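## Task

Arrange the nests so that N1 holds plate B38, N2 holds plate B83 and N3 holds plate B33. Each plate must lie flat within its nest's locators, oriented so its well A1 sits at the nest corner labelled A1. A plate that stays in place only because the robot is holding it does not count. Finish by releasing the plate and moving the gripper away.

## Robot and tools

ROBOT. One arm with four axes: a vertical lift, a shoulder, an elbow and a wrist yaw. The two-finger gripper always stays level and cannot tilt. The controlled point (end_effector_position) is midway between the two rubber pads, roughly 2 to 3 cm back from the fingertips. The fingers extend along the gripper's +x axis and close along its y axis.

SCENE. The world frame has its origin on the table surface under the arm base; +z is up, and +y is to the left when facing along +x. Seen from above, the nests form an arc running clockwise in the order N1, OUT, N2, N3. OUT starts empty and can serve as a parking spot. Plates can only be told apart by their ID labels. Well A1 is at the plate's cut-off (chamfered) corner, which must match the nest corner marked A1.

execute_actions(actions). actions is a list of actions; each action is a list of 0 to 15 rows, one row per control step of 1/30 s, and each action lasts 0.5 s in total (if fewer than 15 rows, the last row is repeated). A row is five numbers, each in [-1, 1]: dx, dy, dz, rz, opening. The first four are an offset, in the gripper's own axes, from the gripper's measured pose at the start of that action (for the first action of a call, the pose in the latest result). Every row refers to that same start pose, not to the previous row. Scale: 1.0 equals 0.6 m for dx, dy, dz and 180 degrees for rz; rz turns about the gripper z axis from +x toward +y. opening is absolute, not an offset: +1 is fully open (0.140 m), -1 is closed, which still leaves a 0.066 m gap. Closing fully from open takes at least about 0.6 s. An empty list just returns state and images. Each step the commanded pose is clipped to 70 mm and 16 degrees from the measured pose, so a big offset may need several actions.

move(target, speed, blocking). target is a single five-number row laid out as above: an offset in gripper axes from the pose in the most recent result that showed one, with opening absolute. speed is the path's top speed in m/s, 0.002 to 0.5 (default 0.25); rotation is capped at twice that value in rad/s. The path runs 0.5 to 10 s in a straight line and is cut off at 10 s. The opening is applied at the start. The path does not slow for obstacles, and the real gripper can lag, drift or overshoot the speed, most when the arm is nearly fully extended. With blocking=false you get a result after 0.5 s while motion continues; then use wait or stop before sending any more rows or moves. The result adds a move: line giving the ending (done, off_target, moving, held, fault), which limits acted (paced = the pose was clipped; held = a safety check blocked steps, after which the arm may surge faster than speed), and the remaining distance to target.

wait(seconds): 0 to 10 s, holding the last command; returns early if a running move finishes. stop(): brakes a running move; it needs stopping room, and the fingers continue. zoom_image(camera, region): camera is cam_head_left, cam_head_right or cam_wrist; region is [x0, y0, x1, y1] in image pixels, top-left origin, at most 504 by 504. finished_scene(scene): pass the current scene number; it is irreversible and reports success, then gives the next task.

RESULTS. The state line shows end_effector_position (m) and end_effector_quat_wxyz in the world frame; printed position can be slightly wrong at long reach. Joint positions lists lift (m, 0.000 to 0.550), shoulder (-2.000 to 2.000 rad), elbow (-2.800 to 2.800 rad), wrist yaw (-12.566 to 12.566 rad) and the pad gap (m). Keep the elbow at least 0.4 rad away from 0, or the arm may fold and fault. Hand target is the pose the controller is heading for. A pose unreachable line means a clearance check altered or blocked the command. Action calls also list step readings; HELD marks steps that were held back. grip_measured is the finger opening on the command scale, possibly off by about 1 mm consistently. To hold a plate, command an opening about 0.04 below grip_measured (less for a gentler grip); pad force tops out near 18 N, and a fast close can squeeze harder.

CAMERAS. Three 504x504 images arrive in the order cam_head_left, cam_head_right (both pinhole with radial distortion, fixed above and facing the work area) and cam_wrist (fisheye, on the hand). Calibration (K, distortion, T_world_to_cam) is supplied; fixed cameras may be off by up to about 2.3 degrees and 9 mm. Results list any camera whose numbers changed.

CAUTIONS. Offsets are taken from the measured pose, so repeating a small offset against a rigid object does not press harder, but against something yielding it does sink further. Faster contact and targets set deeper past the contact point press harder. Joint torque limits (lift 54 N, shoulder 8.1 N m, elbow 4.05 N m, wrist yaw 1.35 N m, including a carried load) trigger a 10 s stop if reached. Holding loads heats motors: MOTOR HOT appears at 85 °C, and 100 °C causes an OVER-TEMPERATURE FAULT stop. Lower plates to within a few millimetres before releasing; a bigger drop fails the task. Never knock anything off the table, and avoid slams, hard hits and strong pushes. Loose objects may occasionally get nudged by outside forces, so check placement before finishing.

Each tool is called after ">>>" by a JSON object that holds its "op" and its "data".

## Session

>>> {"op": "execute_actions", "data": {"actions": []}}

Scene clock: 0.00 s.
end_effector_position=(+0.4840, -0.1577, +0.2028) grip_measured=+1.00 end_effector_quat_wxyz=(+0.735, +0.000, +0.000, -0.678)
Joint positions: [ 0.198  0.793  1.213 -3.496  0.14 ]
Motor temperatures (°C, as the motors report them): [37 26 28 26]
Hand target: +0.484, -0.158, +0.203; +0.735, +0.000, +0.000, -0.678

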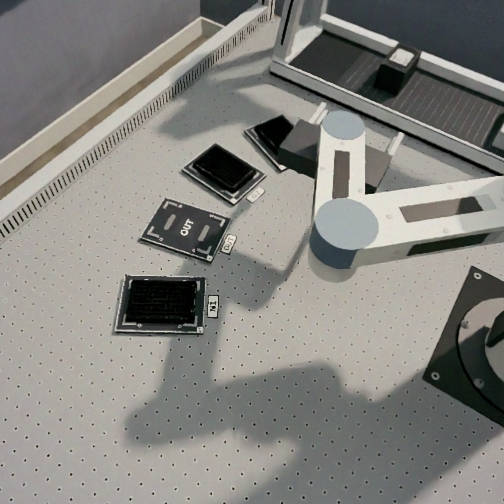

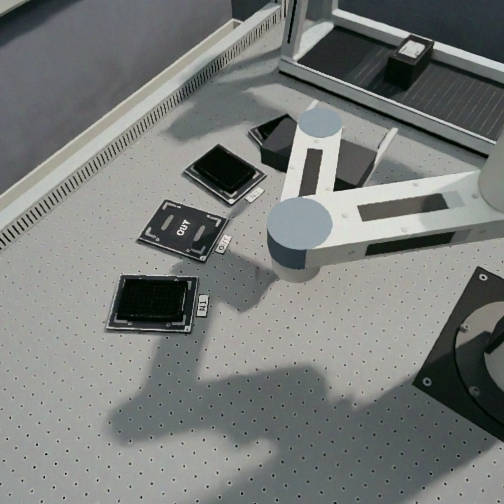

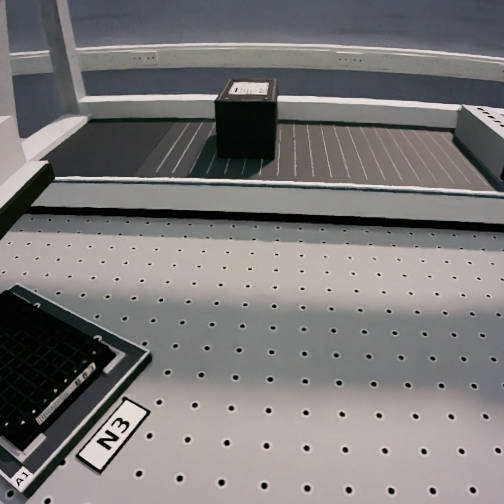

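>>> {"op": "zoom_image", "data": {"camera": "cam_head_left", "region": [80, 90, 340, 350]}}

>>> {"op": "zoom_image", "data": {"camera": "cam_wrist", "region": [0, 270, 200, 504]}}

Region (80, 90, 340, 350) of cam_head_left's 504x504 image, scaled by 1.938, with more detail than that image has.

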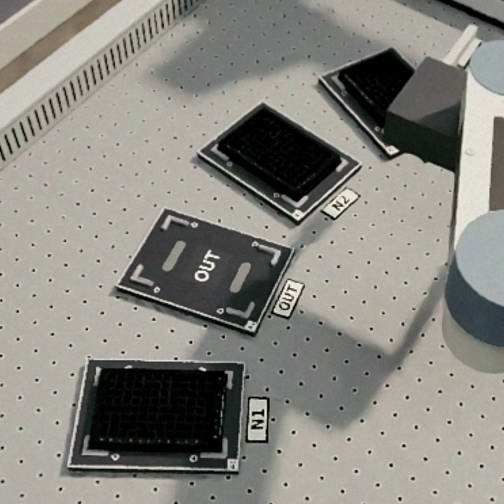

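Region (0, 270, 200, 504) of cam_wrist's 504x504 image, scaled by 2.154, with more detail than that image has; it fills the left 431 columns of this view, and the rest is white.

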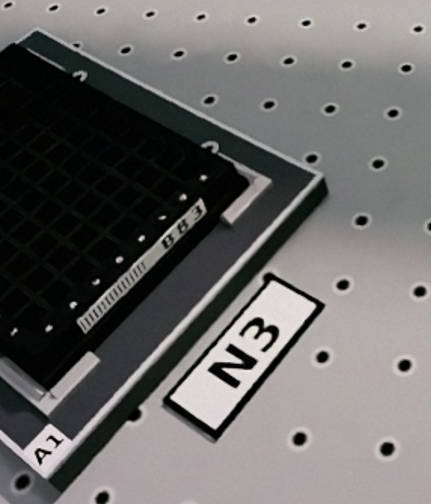

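>>> {"op": "move", "data": {"target": [0.0275, 0.1123, -0.138, 0.3356, 1], "speed": 0.4}}

Scene clock: 29.70 s.
end_effector_position=(+0.5524, -0.1689, +0.1199) grip_measured=+1.00 end_effector_quat_wxyz=(+0.976, +0.000, +0.000, -0.217)
Joint positions: [ 0.115  0.484  1.098 -2.018  0.14 ]
Motor temperatures (°C, as the motors report them): [37 26 28 26]
Hand target: +0.552, -0.169, +0.120; +0.976, +0.000, +0.000, -0.216
Off the commanded pose: 0.000 m, 0 deg.
move: done
camera_calibration (this result's frames):
cam_wrist: T_world_to_cam=[[-0.427053, -0.904226, 0.000760677, 0.091349], [-0.540941, 0.254804, -0.801534, 0.425944], [0.724575, -0.342709, -0.597948, -0.290531], [0, 0, 0, 1]] pos_world=[0.479933, -0.1255, 0.167617]

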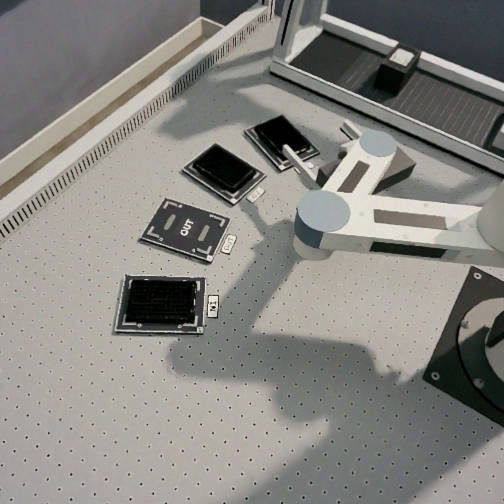

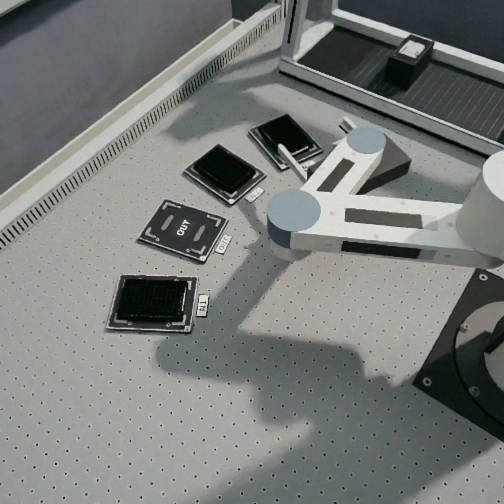

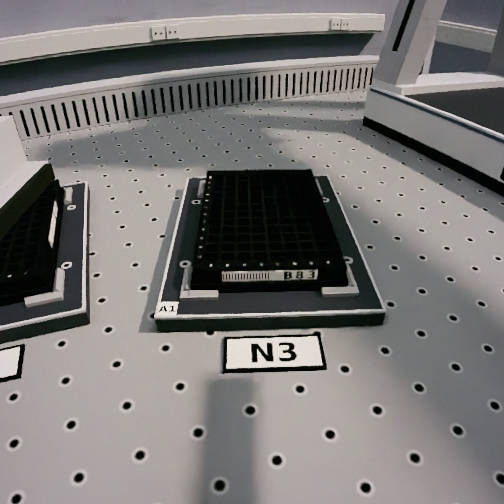

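>>> {"op": "zoom_image", "data": {"camera": "cam_wrist", "region": [140, 150, 400, 350]}}

>>> {"op": "zoom_image", "data": {"camera": "cam_wrist", "region": [0, 150, 130, 350]}}

Region (140, 150, 400, 350) of cam_wrist's 504x504 image, scaled by 1.938, with more detail than that image has; it fills the top 388 rows of this view, and the rest is white.

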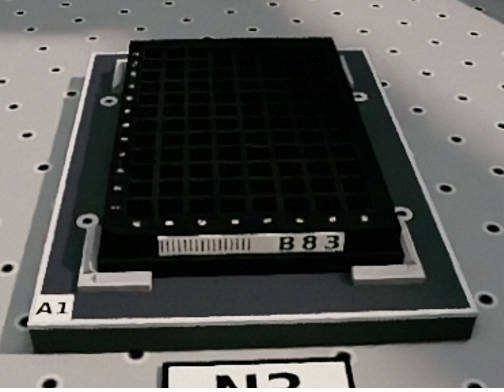

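Region (0, 150, 130, 350) of cam_wrist's 504x504 image, scaled by 2.520, with more detail than that image has; it fills the left 328 columns of this view, and the rest is white.

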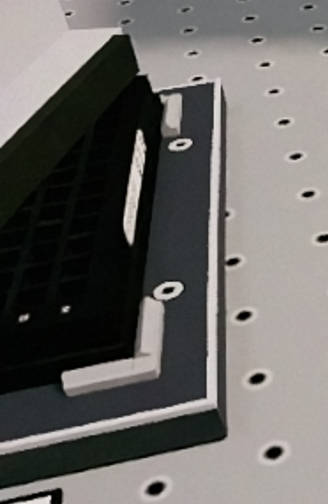

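>>> {"op": "move", "data": {"target": [0.154, 0.015, 0, 0.2222, 1], "speed": 0.4}}

Scene clock: 58.63 s.
end_effector_position=(+0.6398, -0.1999, +0.1199) grip_measured=+1.00 end_effector_quat_wxyz=(+0.991, +0.000, +0.000, +0.130)
Joint positions: [ 0.115 -0.004  1.783 -1.517  0.14 ]
Motor temperatures (°C, as the motors report them): [37 26 28 26]
Hand target: +0.640, -0.200, +0.120; +0.991, +0.000, +0.000, +0.130
Off the commanded pose: 0.000 m, 0 deg.
move: done
camera_calibration (this result's frames):
cam_wrist: T_world_to_cam=[[0.254097, -0.967178, 0.000760677, -0.347712], [-0.578168, -0.152527, -0.801534, 0.423531], [0.775343, 0.203228, -0.597948, -0.287842], [0, 0, 0, 1]] pos_world=[0.556401, -0.213202, 0.167625]

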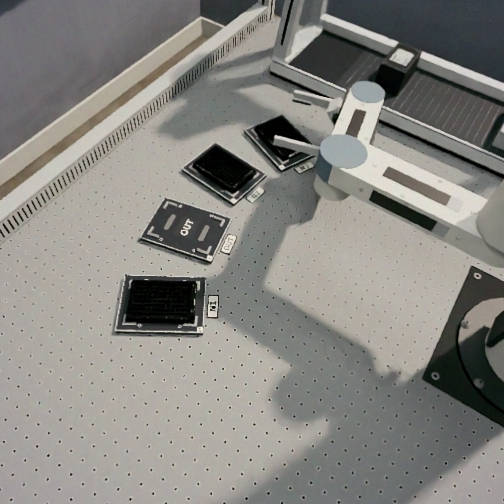

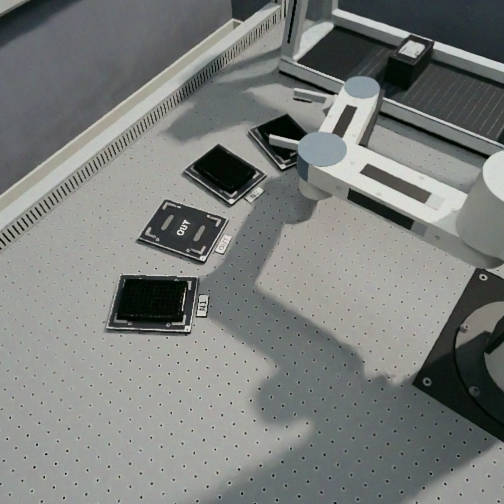

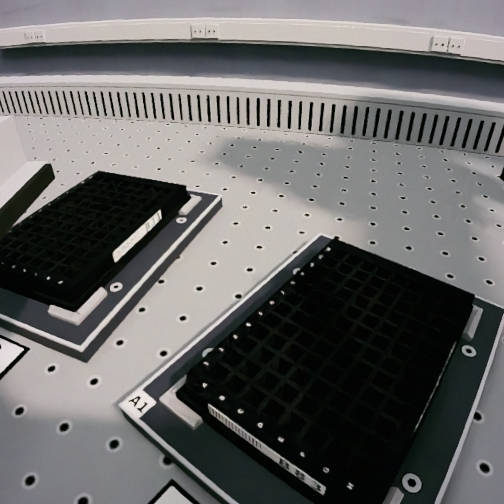

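>>> {"op": "zoom_image", "data": {"camera": "cam_wrist", "region": [60, 170, 230, 300]}}

Region (60, 170, 230, 300) of cam_wrist's 504x504 image, scaled by 2.965, with more detail than that image has; it fills the top 385 rows of this view, and the rest is white.

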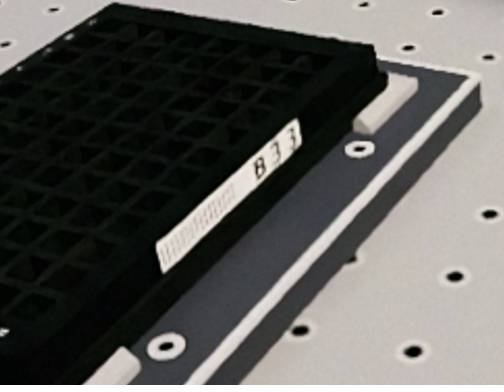

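>>> {"op": "zoom_image", "data": {"camera": "cam_wrist", "region": [135, 200, 175, 240]}}

Region (135, 200, 175, 240) of cam_wrist's 504x504 image, scaled by 12.600, with more detail than that image has.

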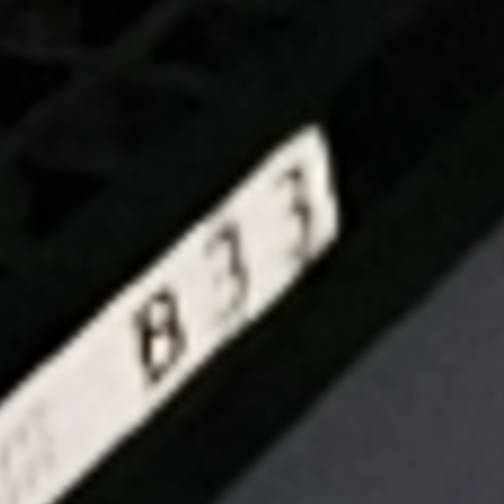

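>>> {"op": "move", "data": {"target": [0.0448, -0.053, -0.0667, -0.2158, 0.1], "speed": 0.4}}

Scene clock: 75.80 s.
end_effector_position=(+0.6741, -0.2234, +0.0799) grip_measured=+0.10 end_effector_quat_wxyz=(+0.978, +0.000, +0.000, -0.206)
Joint positions: [ 0.075  0.191  1.792 -2.398  0.107]
Motor temperatures (°C, as the motors report them): [37 26 28 26]
Hand target: +0.674, -0.224, +0.080; +0.978, +0.000, +0.000, -0.207
Off the commanded pose: 0.000 m, 0 deg.
move: done
camera_calibration (this result's frames):
cam_wrist: T_world_to_cam=[[-0.408069, -0.912951, 0.000760677, 0.0792972], [-0.546146, 0.243448, -0.801534, 0.474569], [0.731576, -0.327497, -0.597948, -0.422696], [0, 0, 0, 1]] pos_world=[0.600777, -0.18157, 0.127573]

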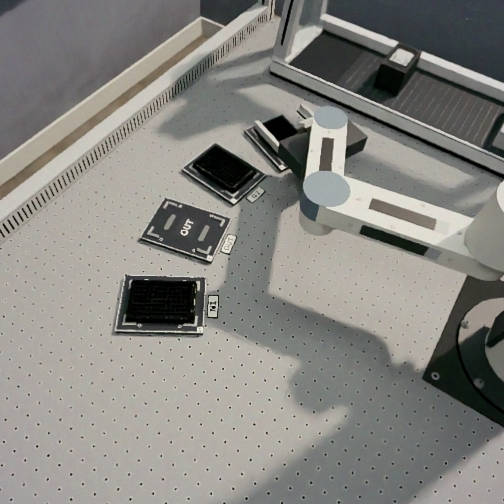

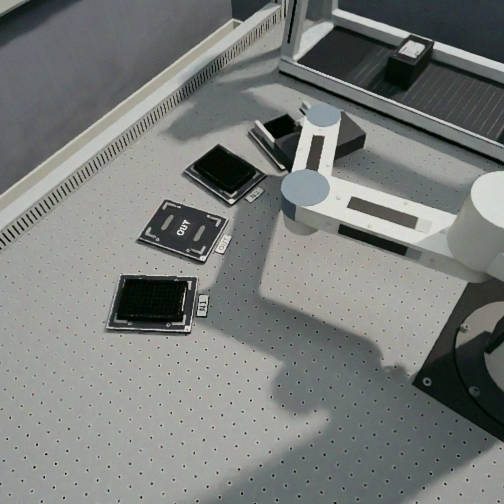

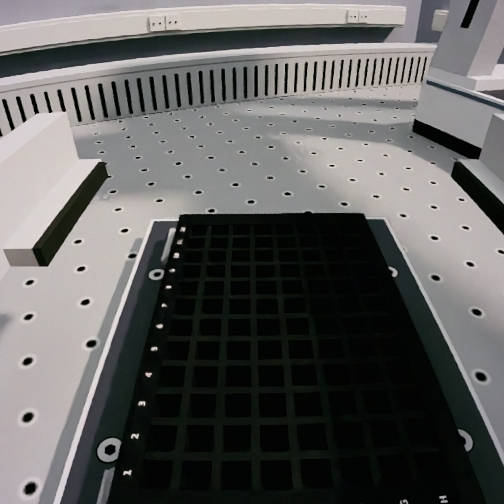

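>>> {"op": "move", "data": {"target": [0, 0, -0.06, 0.004, 0.1], "speed": 0.15}}

Scene clock: 84.97 s.
end_effector_position=(+0.6741, -0.2234, +0.0438) grip_measured=+0.10 end_effector_quat_wxyz=(+0.980, +0.000, +0.000, -0.200)
Joint positions: [ 0.039  0.186  1.792 -2.382  0.107]
Motor temperatures (°C, as the motors report them): [37 26 28 26]
Hand target: +0.674, -0.223, +0.044; +0.980, +0.000, +0.000, -0.200
Off the commanded pose: 0.000 m, 0 deg.
move: done
camera_calibration (this result's frames):
cam_wrist: T_world_to_cam=[[-0.396798, -0.917906, 0.000760677, 0.0706472], [-0.549102, 0.236705, -0.801534, 0.44614], [0.735553, -0.318465, -0.597948, -0.44491], [0, 0, 0, 1]] pos_world=[0.600265, -0.182445, 0.0915097]

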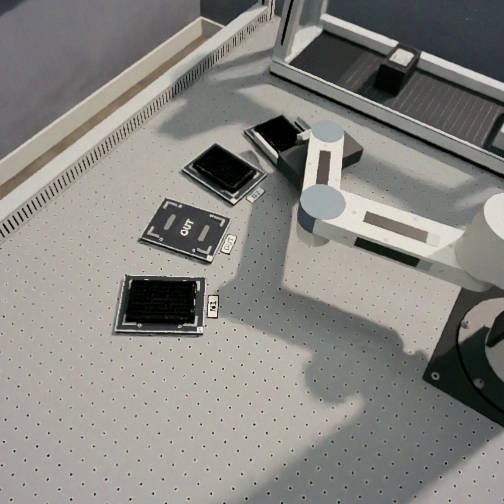

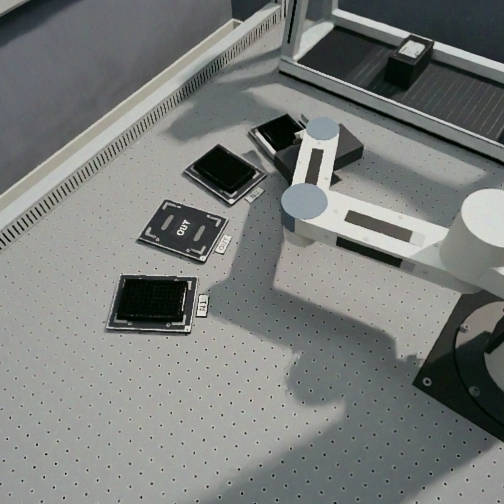

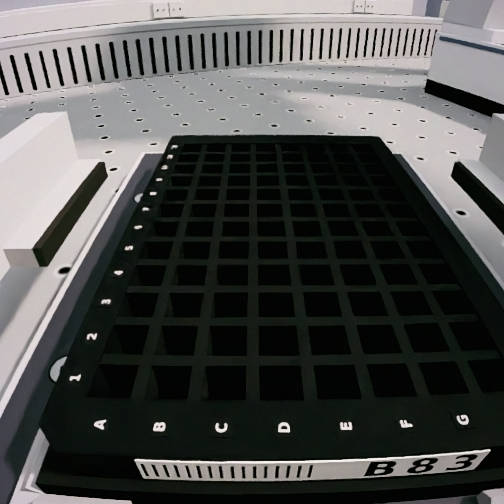

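>>> {"op": "move", "data": {"target": [0, 0, -0.0163, 0, -0.3], "speed": 0.05}}

Scene clock: 88.57 s.
end_effector_position=(+0.6741, -0.2234, +0.0340) grip_measured=-0.30 end_effector_quat_wxyz=(+0.980, +0.000, +0.000, -0.200)
Joint positions: [ 0.029  0.186  1.792 -2.382  0.092]
Motor temperatures (°C, as the motors report them): [37 26 28 26]
Hand target: +0.674, -0.223, +0.034; +0.980, +0.000, +0.000, -0.200
Off the commanded pose: 0.000 m, 0 deg.
move: done
camera_calibration (this result's frames):
cam_wrist: T_world_to_cam=[[-0.396742, -0.91793, 0.000760677, 0.0706291], [-0.549117, 0.236672, -0.801534, 0.438287], [0.735572, -0.31842, -0.597948, -0.450781], [0, 0, 0, 1]] pos_world=[0.600275, -0.182435, 0.0817042]

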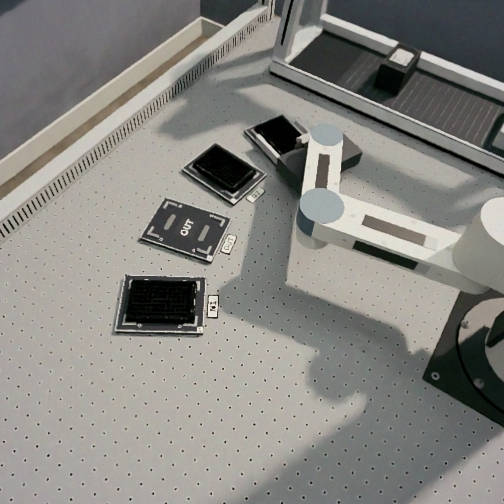

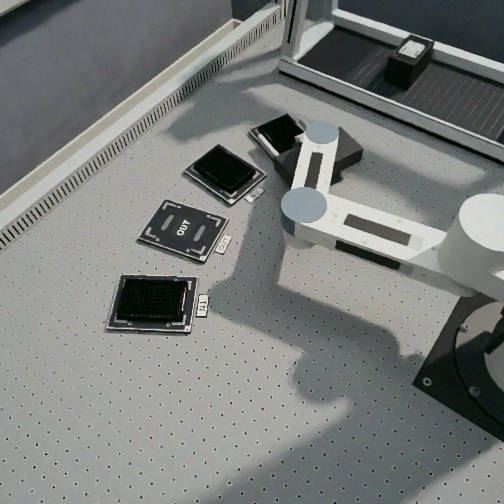

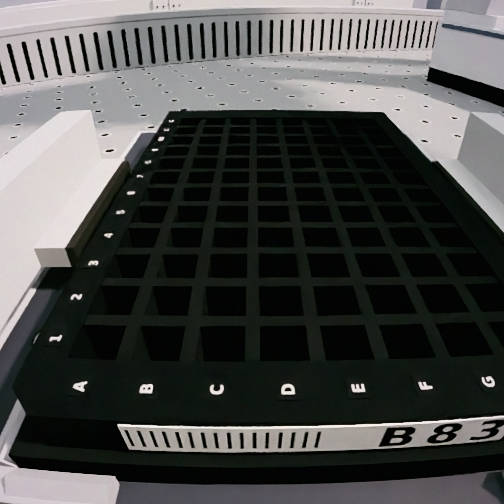

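Closing gradually to find the plate width.

>>> {"op": "execute_actions", "data": {"actions": [[[0,0,0,0,-0.34],[0,0,0,0,-0.38],[0,0,0,0,-0.42],[0,0,0,0,-0.45],[0,0,0,0,-0.48],[0,0,0,0,-0.5],[0,0,0,0,-0.52],[0,0,0,0,-0.54],[0,0,0,0,-0.55],[0,0,0,0,-0.56],[0,0,0,0,-0.57],[0,0,0,0,-0.58]],[[0,0,0,0,-0.58]]]}}

Scene clock: 92.27 s.
end_effector_position=(+0.6740, -0.2235, +0.0340) grip_measured=-0.54 end_effector_quat_wxyz=(+0.980, +0.000, +0.000, -0.201)
Joint positions: [ 0.029  0.186  1.792 -2.382  0.083]
Motor temperatures (°C, as the motors report them): [37 26 28 26]
Hand target: +0.674, -0.224, +0.034; +0.980, +0.000, +0.000, -0.201
Off the commanded pose: 0.000 m, 0 deg.
Step readings (end_effector_position; steps 1 to 15: 1st action; 16 to 30: 2nd action):
0: (+0.6741, -0.2234, +0.0340)
1: (+0.6741, -0.2234, +0.0340)
2: (+0.6741, -0.2234, +0.0340)
4: (+0.6741, -0.2234, +0.0340)
8: (+0.6741, -0.2234, +0.0340)
15: (+0.6740, -0.2235, +0.0340)
16: (+0.6740, -0.2235, +0.0340)
17: (+0.6740, -0.2235, +0.0340)
19: (+0.6740, -0.2235, +0.0340)
23: (+0.6740, -0.2235, +0.0340)
30: end_effector_position above
camera_calibration (this result's frames):
cam_wrist: T_world_to_cam=[[-0.397386, -0.917651, 0.000760677, 0.0709738], [-0.548951, 0.237057, -0.801534, 0.438244], [0.735349, -0.318936, -0.597948, -0.450724], [0, 0, 0, 1]] pos_world=[0.600218, -0.182512, 0.0817042]

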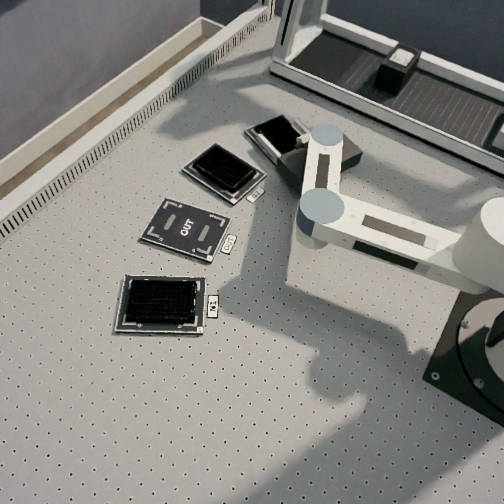

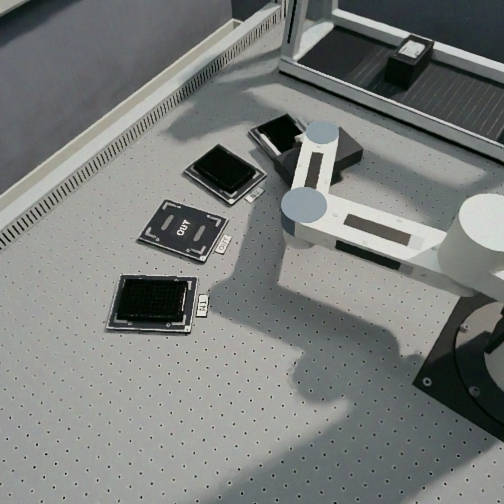

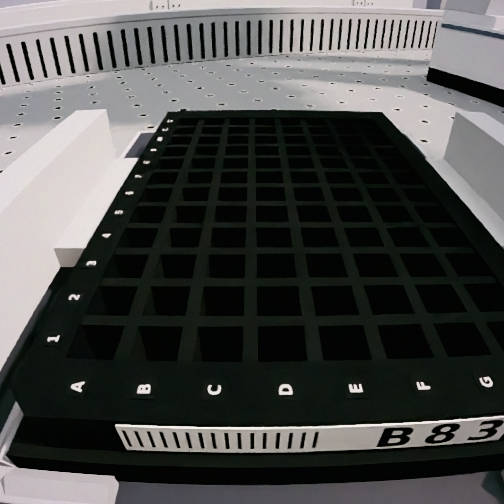

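>>> {"op": "move", "data": {"target": [0, 0, 0.035, 0, -0.58], "speed": 0.1}}

Scene clock: 101.97 s.
end_effector_position=(+0.6740, -0.2235, +0.0551) grip_measured=-0.54 end_effector_quat_wxyz=(+0.980, +0.000, +0.000, -0.201)
Joint positions: [ 0.05   0.186  1.792 -2.382  0.083]
Motor temperatures (°C, as the motors report them): [37 26 28 26]
Hand target: +0.674, -0.224, +0.055; +0.980, +0.000, +0.000, -0.201
Off the commanded pose: 0.000 m, 0 deg.
move: done
camera_calibration (this result's frames):
cam_wrist: T_world_to_cam=[[-0.397377, -0.917655, 0.000760677, 0.0709538], [-0.548953, 0.237051, -0.801534, 0.455118], [0.735352, -0.318929, -0.597948, -0.438139], [0, 0, 0, 1]] pos_world=[0.60022, -0.18251, 0.102755]

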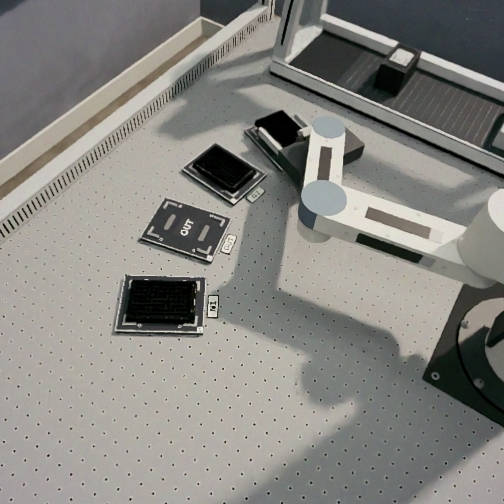

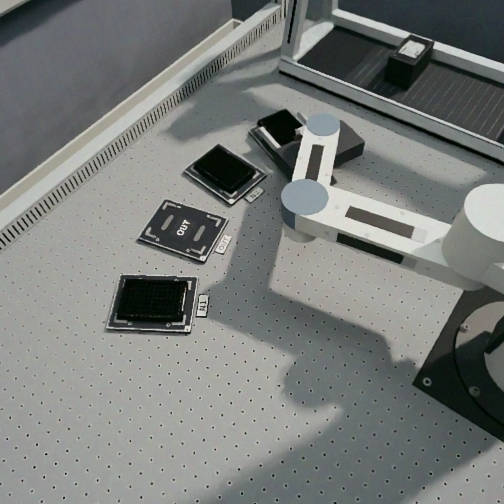

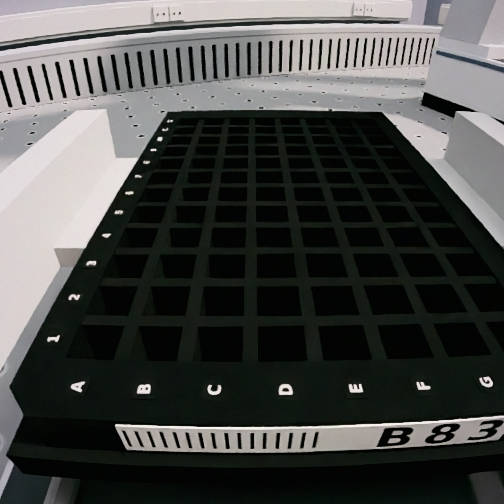

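>>> {"op": "move", "data": {"target": [-0.2563, -0.3157, -0.0335, -0.1489, -0.58], "speed": 0.3}}

Scene clock: 107.40 s.
end_effector_position=(+0.4580, -0.3374, +0.0350) grip_measured=-0.54 end_effector_quat_wxyz=(+0.906, +0.000, +0.000, -0.423)
Joint positions: [ 0.03  -0.023  1.223 -2.072  0.083]
Motor temperatures (°C, as the motors report them): [37 26 28 26]
Hand target: +0.458, -0.337, +0.035; +0.907, +0.000, +0.000, -0.422
Off the commanded pose: 0.000 m, 0 deg.
move: done
camera_calibration (this result's frames):
cam_wrist: T_world_to_cam=[[-0.768932, -0.639331, 0.000760677, 0.144677], [-0.382756, 0.459392, -0.801534, 0.346302], [0.512096, -0.616616, -0.597948, -0.325794], [0, 0, 0, 1]] pos_world=[0.410633, -0.267482, 0.0826554]

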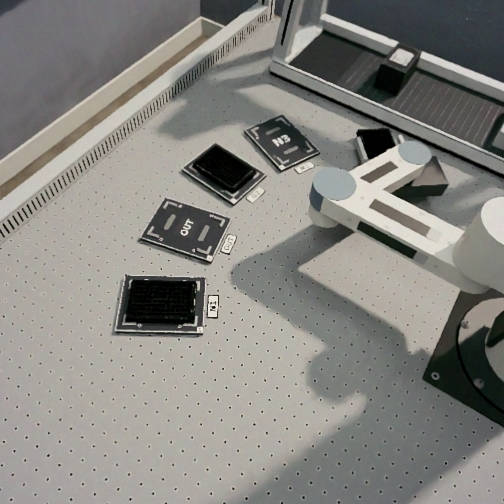

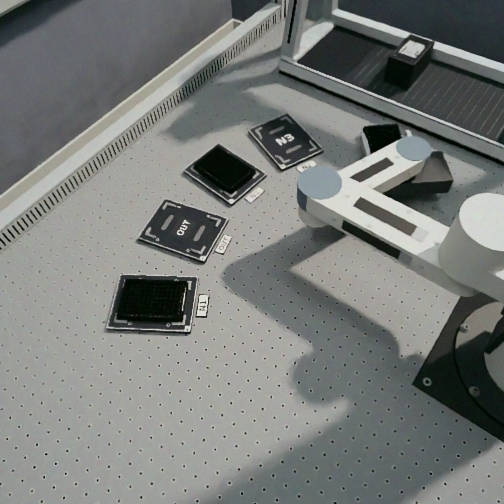

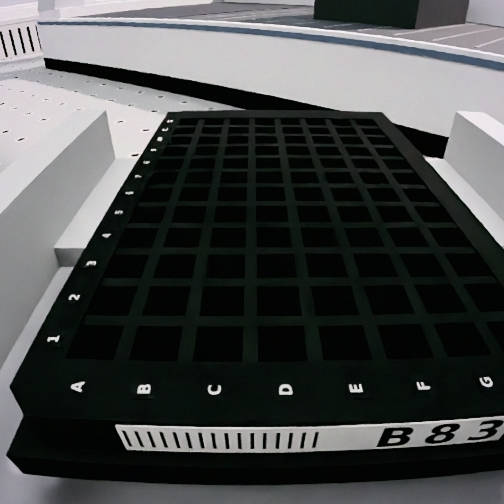

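>>> {"op": "execute_actions", "data": {"actions": [[[0,0,-0.003,0,-0.58],[0,0,-0.006,0,-0.58],[0,0,-0.009,0,-0.58],[0,0,-0.012,0,-0.58],[0,0,-0.014,0,-0.58]],[[0,0,-0.0033,0,-0.58]],[[0,0,-0.0033,0,-0.58]],[[0,0,-0.0033,0,-0.58]]]}}

Scene clock: 111.17 s.
end_effector_position=(+0.4580, -0.3374, +0.0210) grip_measured=-0.54 end_effector_quat_wxyz=(+0.906, +0.000, +0.000, -0.423)
Joint positions: [ 0.016 -0.023  1.223 -2.072  0.083]
Motor temperatures (°C, as the motors report them): [37 26 28 26]
Hand target: +0.458, -0.337, +0.020; +0.906, +0.000, +0.000, -0.423
Off the commanded pose: 0.001 m, 0 deg.
Step readings (end_effector_position; steps 1 to 15: 1st action; 16 to 30: 2nd action; 31 to 45: 3rd action; 46 to 60: 4th action):
0: (+0.4580, -0.3374, +0.0350)
1: (+0.4580, -0.3374, +0.0349)
2: (+0.4580, -0.3374, +0.0339)
4: (+0.4580, -0.3374, +0.0302)
8: (+0.4580, -0.3374, +0.0264)
15: (+0.4580, -0.3374, +0.0265)
16: (+0.4580, -0.3374, +0.0265)
17: (+0.4580, -0.3374, +0.0255)
19: (+0.4580, -0.3374, +0.0244)
23: (+0.4580, -0.3374, +0.0244)
30: (+0.4580, -0.3374, +0.0244)
31: (+0.4580, -0.3374, +0.0244)
32: (+0.4580, -0.3374, +0.0235)
34: (+0.4580, -0.3374, +0.0223)
38: (+0.4580, -0.3374, +0.0224)
45: (+0.4580, -0.3374, +0.0224)
46: (+0.4580, -0.3374, +0.0224)
47: (+0.4580, -0.3374, +0.0215)
49: (+0.4580, -0.3374, +0.0210)
53: (+0.4580, -0.3374, +0.0210)
60: end_effector_position above
camera_calibration (this result's frames):
cam_wrist: T_world_to_cam=[[-0.768937, -0.639324, 0.000760677, 0.1447], [-0.382752, 0.459395, -0.801534, 0.335098], [0.51209, -0.616621, -0.597948, -0.334144], [0, 0, 0, 1]] pos_world=[0.410636, -0.267472, 0.068682]

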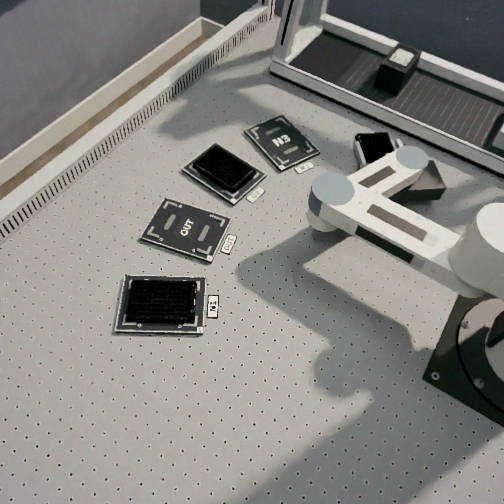

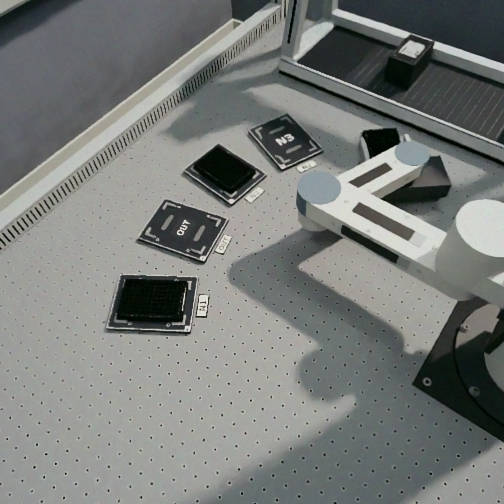

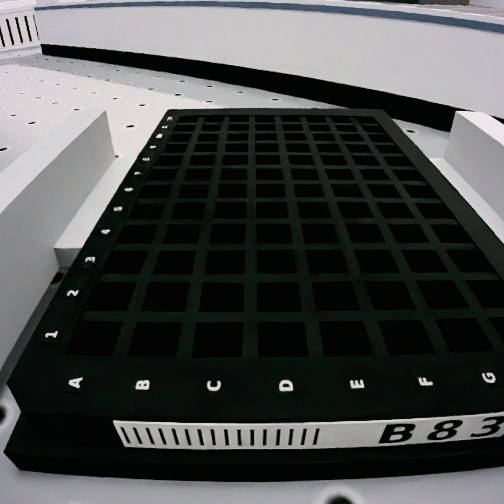

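>>> {"op": "execute_actions", "data": {"actions": [[[0,0,0.0015,0,-0.56],[0,0,0.0015,0,-0.5],[0,0,0.0015,0,-0.4],[0,0,0.0015,0,-0.3],[0,0,0.0015,0,-0.1],[0,0,0.0015,0,0.1],[0,0,0.0015,0,0.1],[0,0,0.0015,0,0.1],[0,0,0.01,0,0.1],[0,0,0.02,0,0.1],[0,0,0.03,0,0.1],[0,0,0.04,0,0.1],[0,0,0.05,0,0.1]]]}}

>>> {"op": "move", "data": {"target": [-0.071, 0.6523, 0.05, 0.2472, 0.1], "speed": 0.5}}

Scene clock: 118.47 s.
end_effector_position=(+0.4580, -0.3374, +0.0471) grip_measured=+0.10 end_effector_quat_wxyz=(+0.906, +0.000, +0.000, -0.423)
Joint positions: [ 0.042 -0.023  1.223 -2.073  0.107]
Motor temperatures (°C, as the motors report them): [36 26 28 26]
Hand target: +0.458, -0.337, +0.051; +0.906, +0.000, +0.000, -0.423
Off the commanded pose: 0.004 m, 0 deg.
Step readings (end_effector_position):
0: (+0.4580, -0.3374, +0.0210)
1: (+0.4580, -0.3374, +0.0210)
2: (+0.4580, -0.3374, +0.0216)
4: (+0.4580, -0.3374, +0.0220)
8: (+0.4580, -0.3374, +0.0219)
15: end_effector_position above
camera_calibration (this result's frames):
cam_wrist: T_world_to_cam=[[-0.768958, -0.639298, 0.000760677, 0.144698], [-0.382737, 0.459408, -0.801534, 0.356046], [0.51207, -0.616638, -0.597948, -0.318519], [0, 0, 0, 1]] pos_world=[0.410642, -0.267476, 0.0948148]

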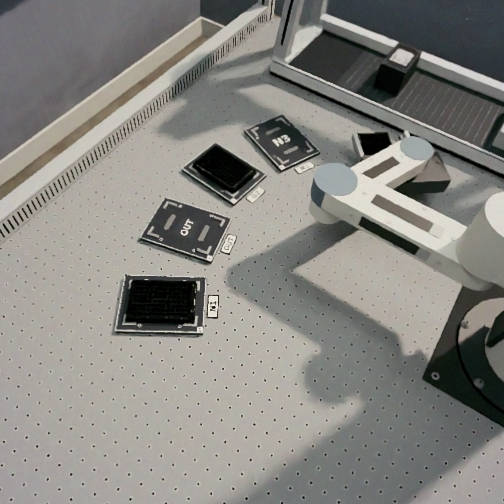

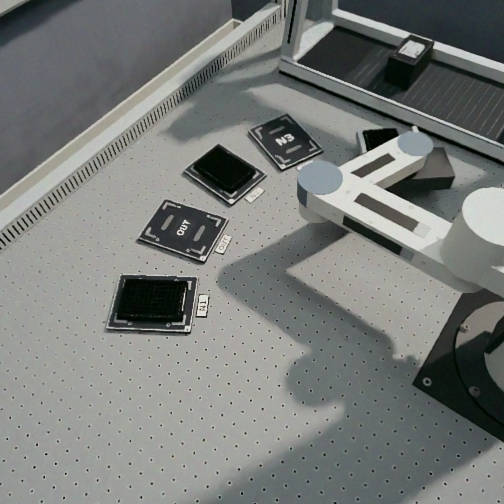

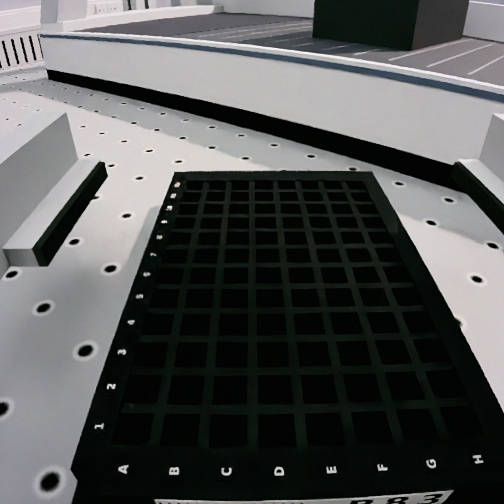

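Scene clock: 119.80 s.
end_effector_position=(+0.7304, -0.0530, +0.0771) grip_measured=+0.10 end_effector_quat_wxyz=(+0.999, +0.000, +0.000, -0.048)
Joint positions: [ 0.072  0.487  1.863 -2.446  0.107]
Motor temperatures (°C, as the motors report them): [36 26 28 26]
Hand target: +0.730, -0.053, +0.077; +0.999, +0.000, +0.000, -0.048
Off the commanded pose: 0.000 m, 0 deg.
move: done; limits=paced
camera_calibration (this result's frames):
cam_wrist: T_world_to_cam=[[-0.100123, -0.994975, 0.000760677, 0.0285683], [-0.595005, 0.0592619, -0.801534, 0.487543], [0.797461, -0.0807048, -0.597948, -0.444805], [0, 0, 0, 1]] pos_world=[0.647666, -0.0363659, 0.124791]

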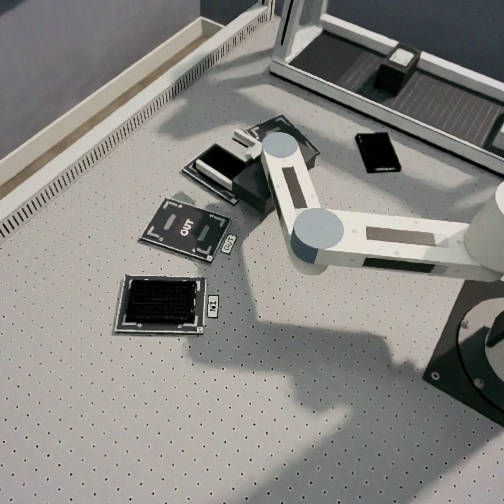

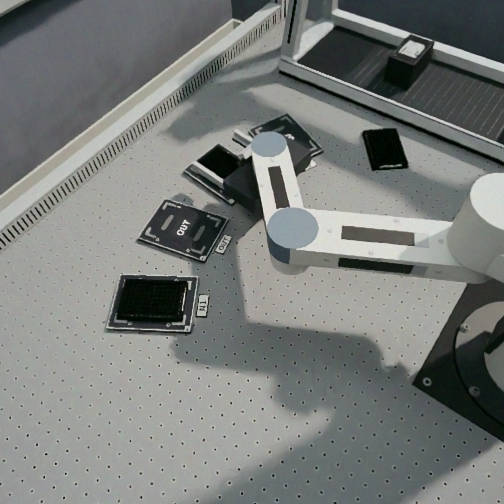

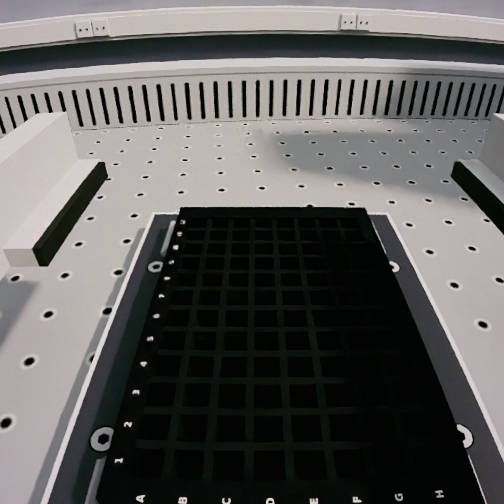

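>>> {"op": "move", "data": {"target": [0, 0, -0.0718, 0, -0.2], "speed": 0.15}}

Scene clock: 127.50 s.
end_effector_position=(+0.7304, -0.0530, +0.0339) grip_measured=-0.20 end_effector_quat_wxyz=(+0.999, +0.000, +0.000, -0.048)
Joint positions: [ 0.029  0.487  1.863 -2.446  0.096]
Motor temperatures (°C, as the motors report them): [37 26 28 26]
Hand target: +0.730, -0.053, +0.034; +0.999, +0.000, +0.000, -0.048
Off the commanded pose: 0.000 m, 0 deg.
move: done
camera_calibration (this result's frames):
cam_wrist: T_world_to_cam=[[-0.10017, -0.99497, 0.000760677, 0.0286217], [-0.595002, 0.0592896, -0.801534, 0.452959], [0.797458, -0.080742, -0.597948, -0.470597], [0, 0, 0, 1]] pos_world=[0.64766, -0.036375, 0.0816475]

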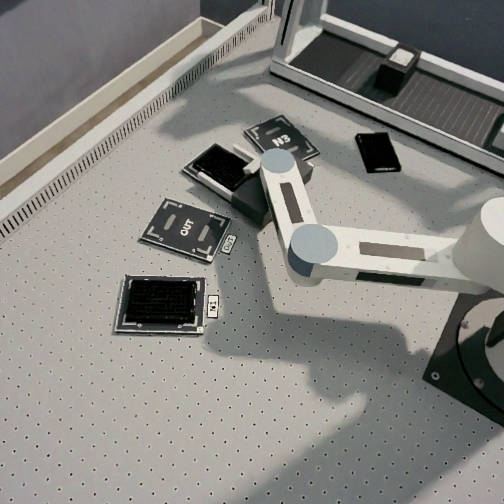

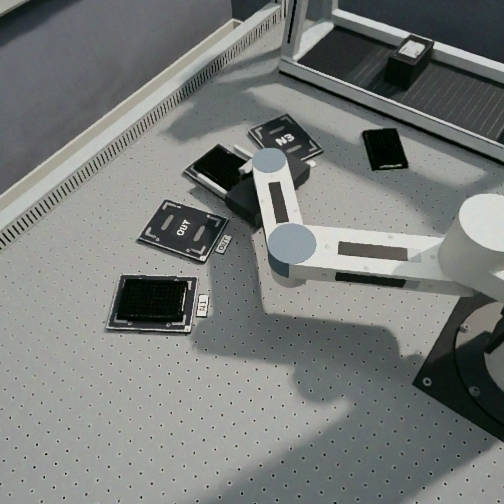

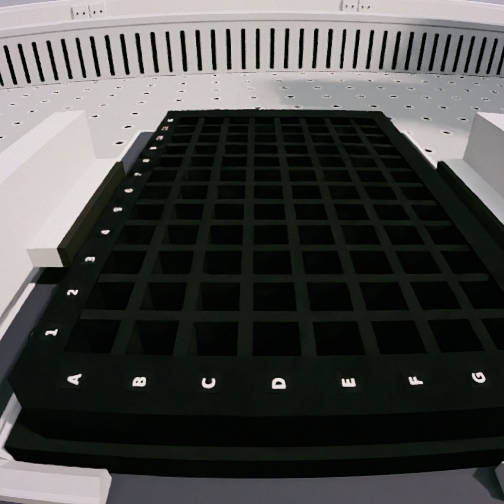

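>>> {"op": "execute_actions", "data": {"actions": [[[0.0017,0.001,0,-0.0025,-0.3]]]}}

Scene clock: 130.93 s.
end_effector_position=(+0.7315, -0.0524, +0.0339) grip_measured=-0.30 end_effector_quat_wxyz=(+0.999, +0.000, +0.000, -0.051)
Joint positions: [ 0.029  0.488  1.87  -2.461  0.092]
Motor temperatures (°C, as the motors report them): [37 26 28 26]
Hand target: +0.732, -0.053, +0.034; +0.999, +0.000, +0.000, -0.052
Off the commanded pose: 0.000 m, 0 deg.
Step readings (end_effector_position):
0: (+0.7304, -0.0530, +0.0339)
1: (+0.7305, -0.0531, +0.0339)
2: (+0.7312, -0.0530, +0.0339)
4: (+0.7315, -0.0524, +0.0339)
8: (+0.7315, -0.0524, +0.0339)
15: end_effector_position above
camera_calibration (this result's frames):
cam_wrist: T_world_to_cam=[[-0.10751, -0.994204, 0.000760677, 0.0347524], [-0.594548, 0.063679, -0.801534, 0.453474], [0.79684, -0.0866248, -0.597948, -0.471277], [0, 0, 0, 1]] pos_world=[0.648881, -0.0351501, 0.0816489]

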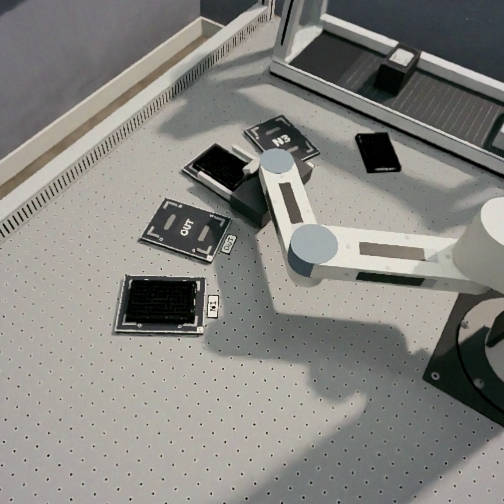

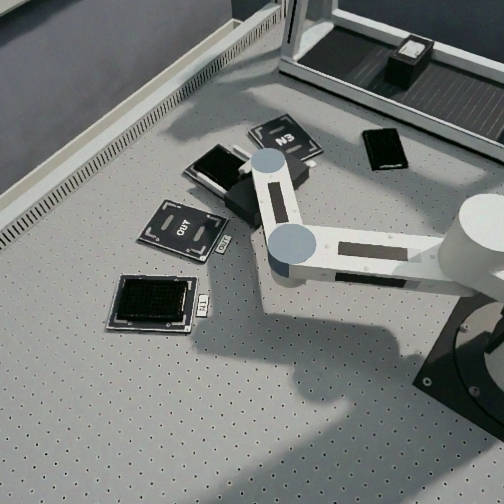

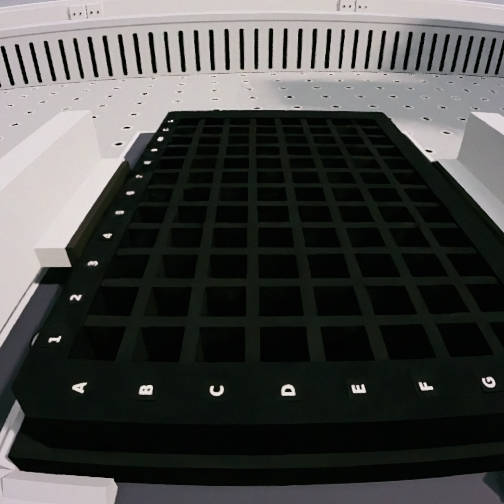

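>>> {"op": "execute_actions", "data": {"actions": [[[0,-0.0004,0,0,-0.36],[0,-0.0004,0,0,-0.42],[0,-0.0004,0,0,-0.46],[0,-0.0004,0,0,-0.49],[0,-0.0004,0,0,-0.51],[0,-0.0004,0,0,-0.53],[0,-0.0004,0,0,-0.54],[0,-0.0004,0,0,-0.55],[0,-0.0004,0,0,-0.56],[0,-0.0004,0,0,-0.57],[0,-0.0004,0,0,-0.58]]]}}

Scene clock: 133.73 s.
end_effector_position=(+0.7315, -0.0526, +0.0339) grip_measured=-0.54 end_effector_quat_wxyz=(+0.999, +0.000, +0.000, -0.051)
Joint positions: [ 0.029  0.488  1.87  -2.461  0.083]
Motor temperatures (°C, as the motors report them): [37 26 28 26]
Hand target: +0.732, -0.053, +0.034; +0.999, +0.000, +0.000, -0.051
Off the commanded pose: 0.000 m, 0 deg.
Step readings (end_effector_position):
0: (+0.7315, -0.0524, +0.0339)
1: (+0.7315, -0.0524, +0.0339)
2: (+0.7315, -0.0526, +0.0339)
4: (+0.7315, -0.0526, +0.0339)
8: (+0.7315, -0.0526, +0.0339)
15: end_effector_position above
camera_calibration (this result's frames):
cam_wrist: T_world_to_cam=[[-0.107537, -0.994201, 0.000760677, 0.0345895], [-0.594547, 0.0636952, -0.801534, 0.453474], [0.796838, -0.0866466, -0.597948, -0.471278], [0, 0, 0, 1]] pos_world=[0.648863, -0.0353299, 0.0816489]

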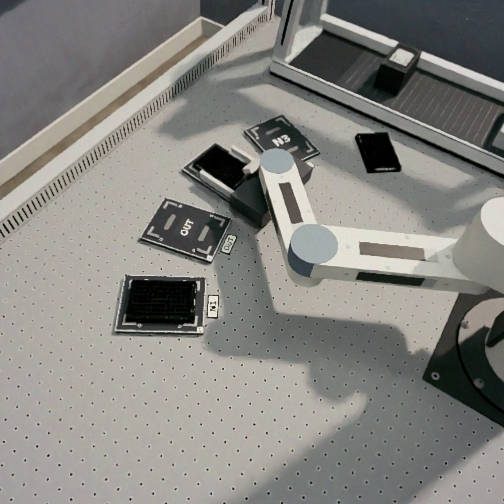

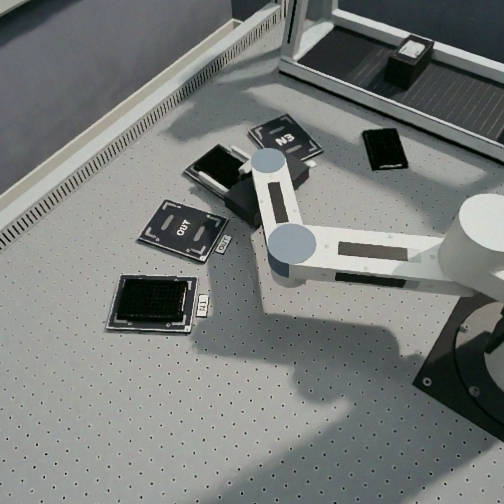

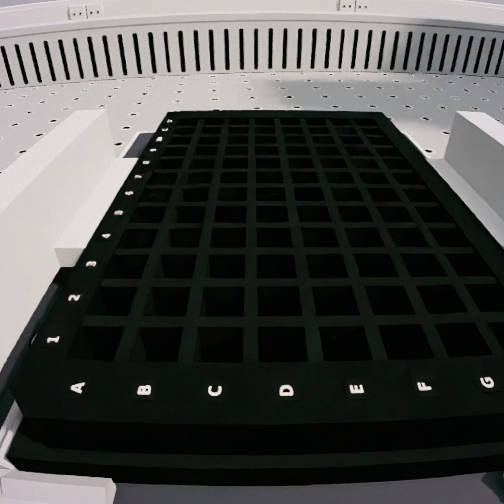

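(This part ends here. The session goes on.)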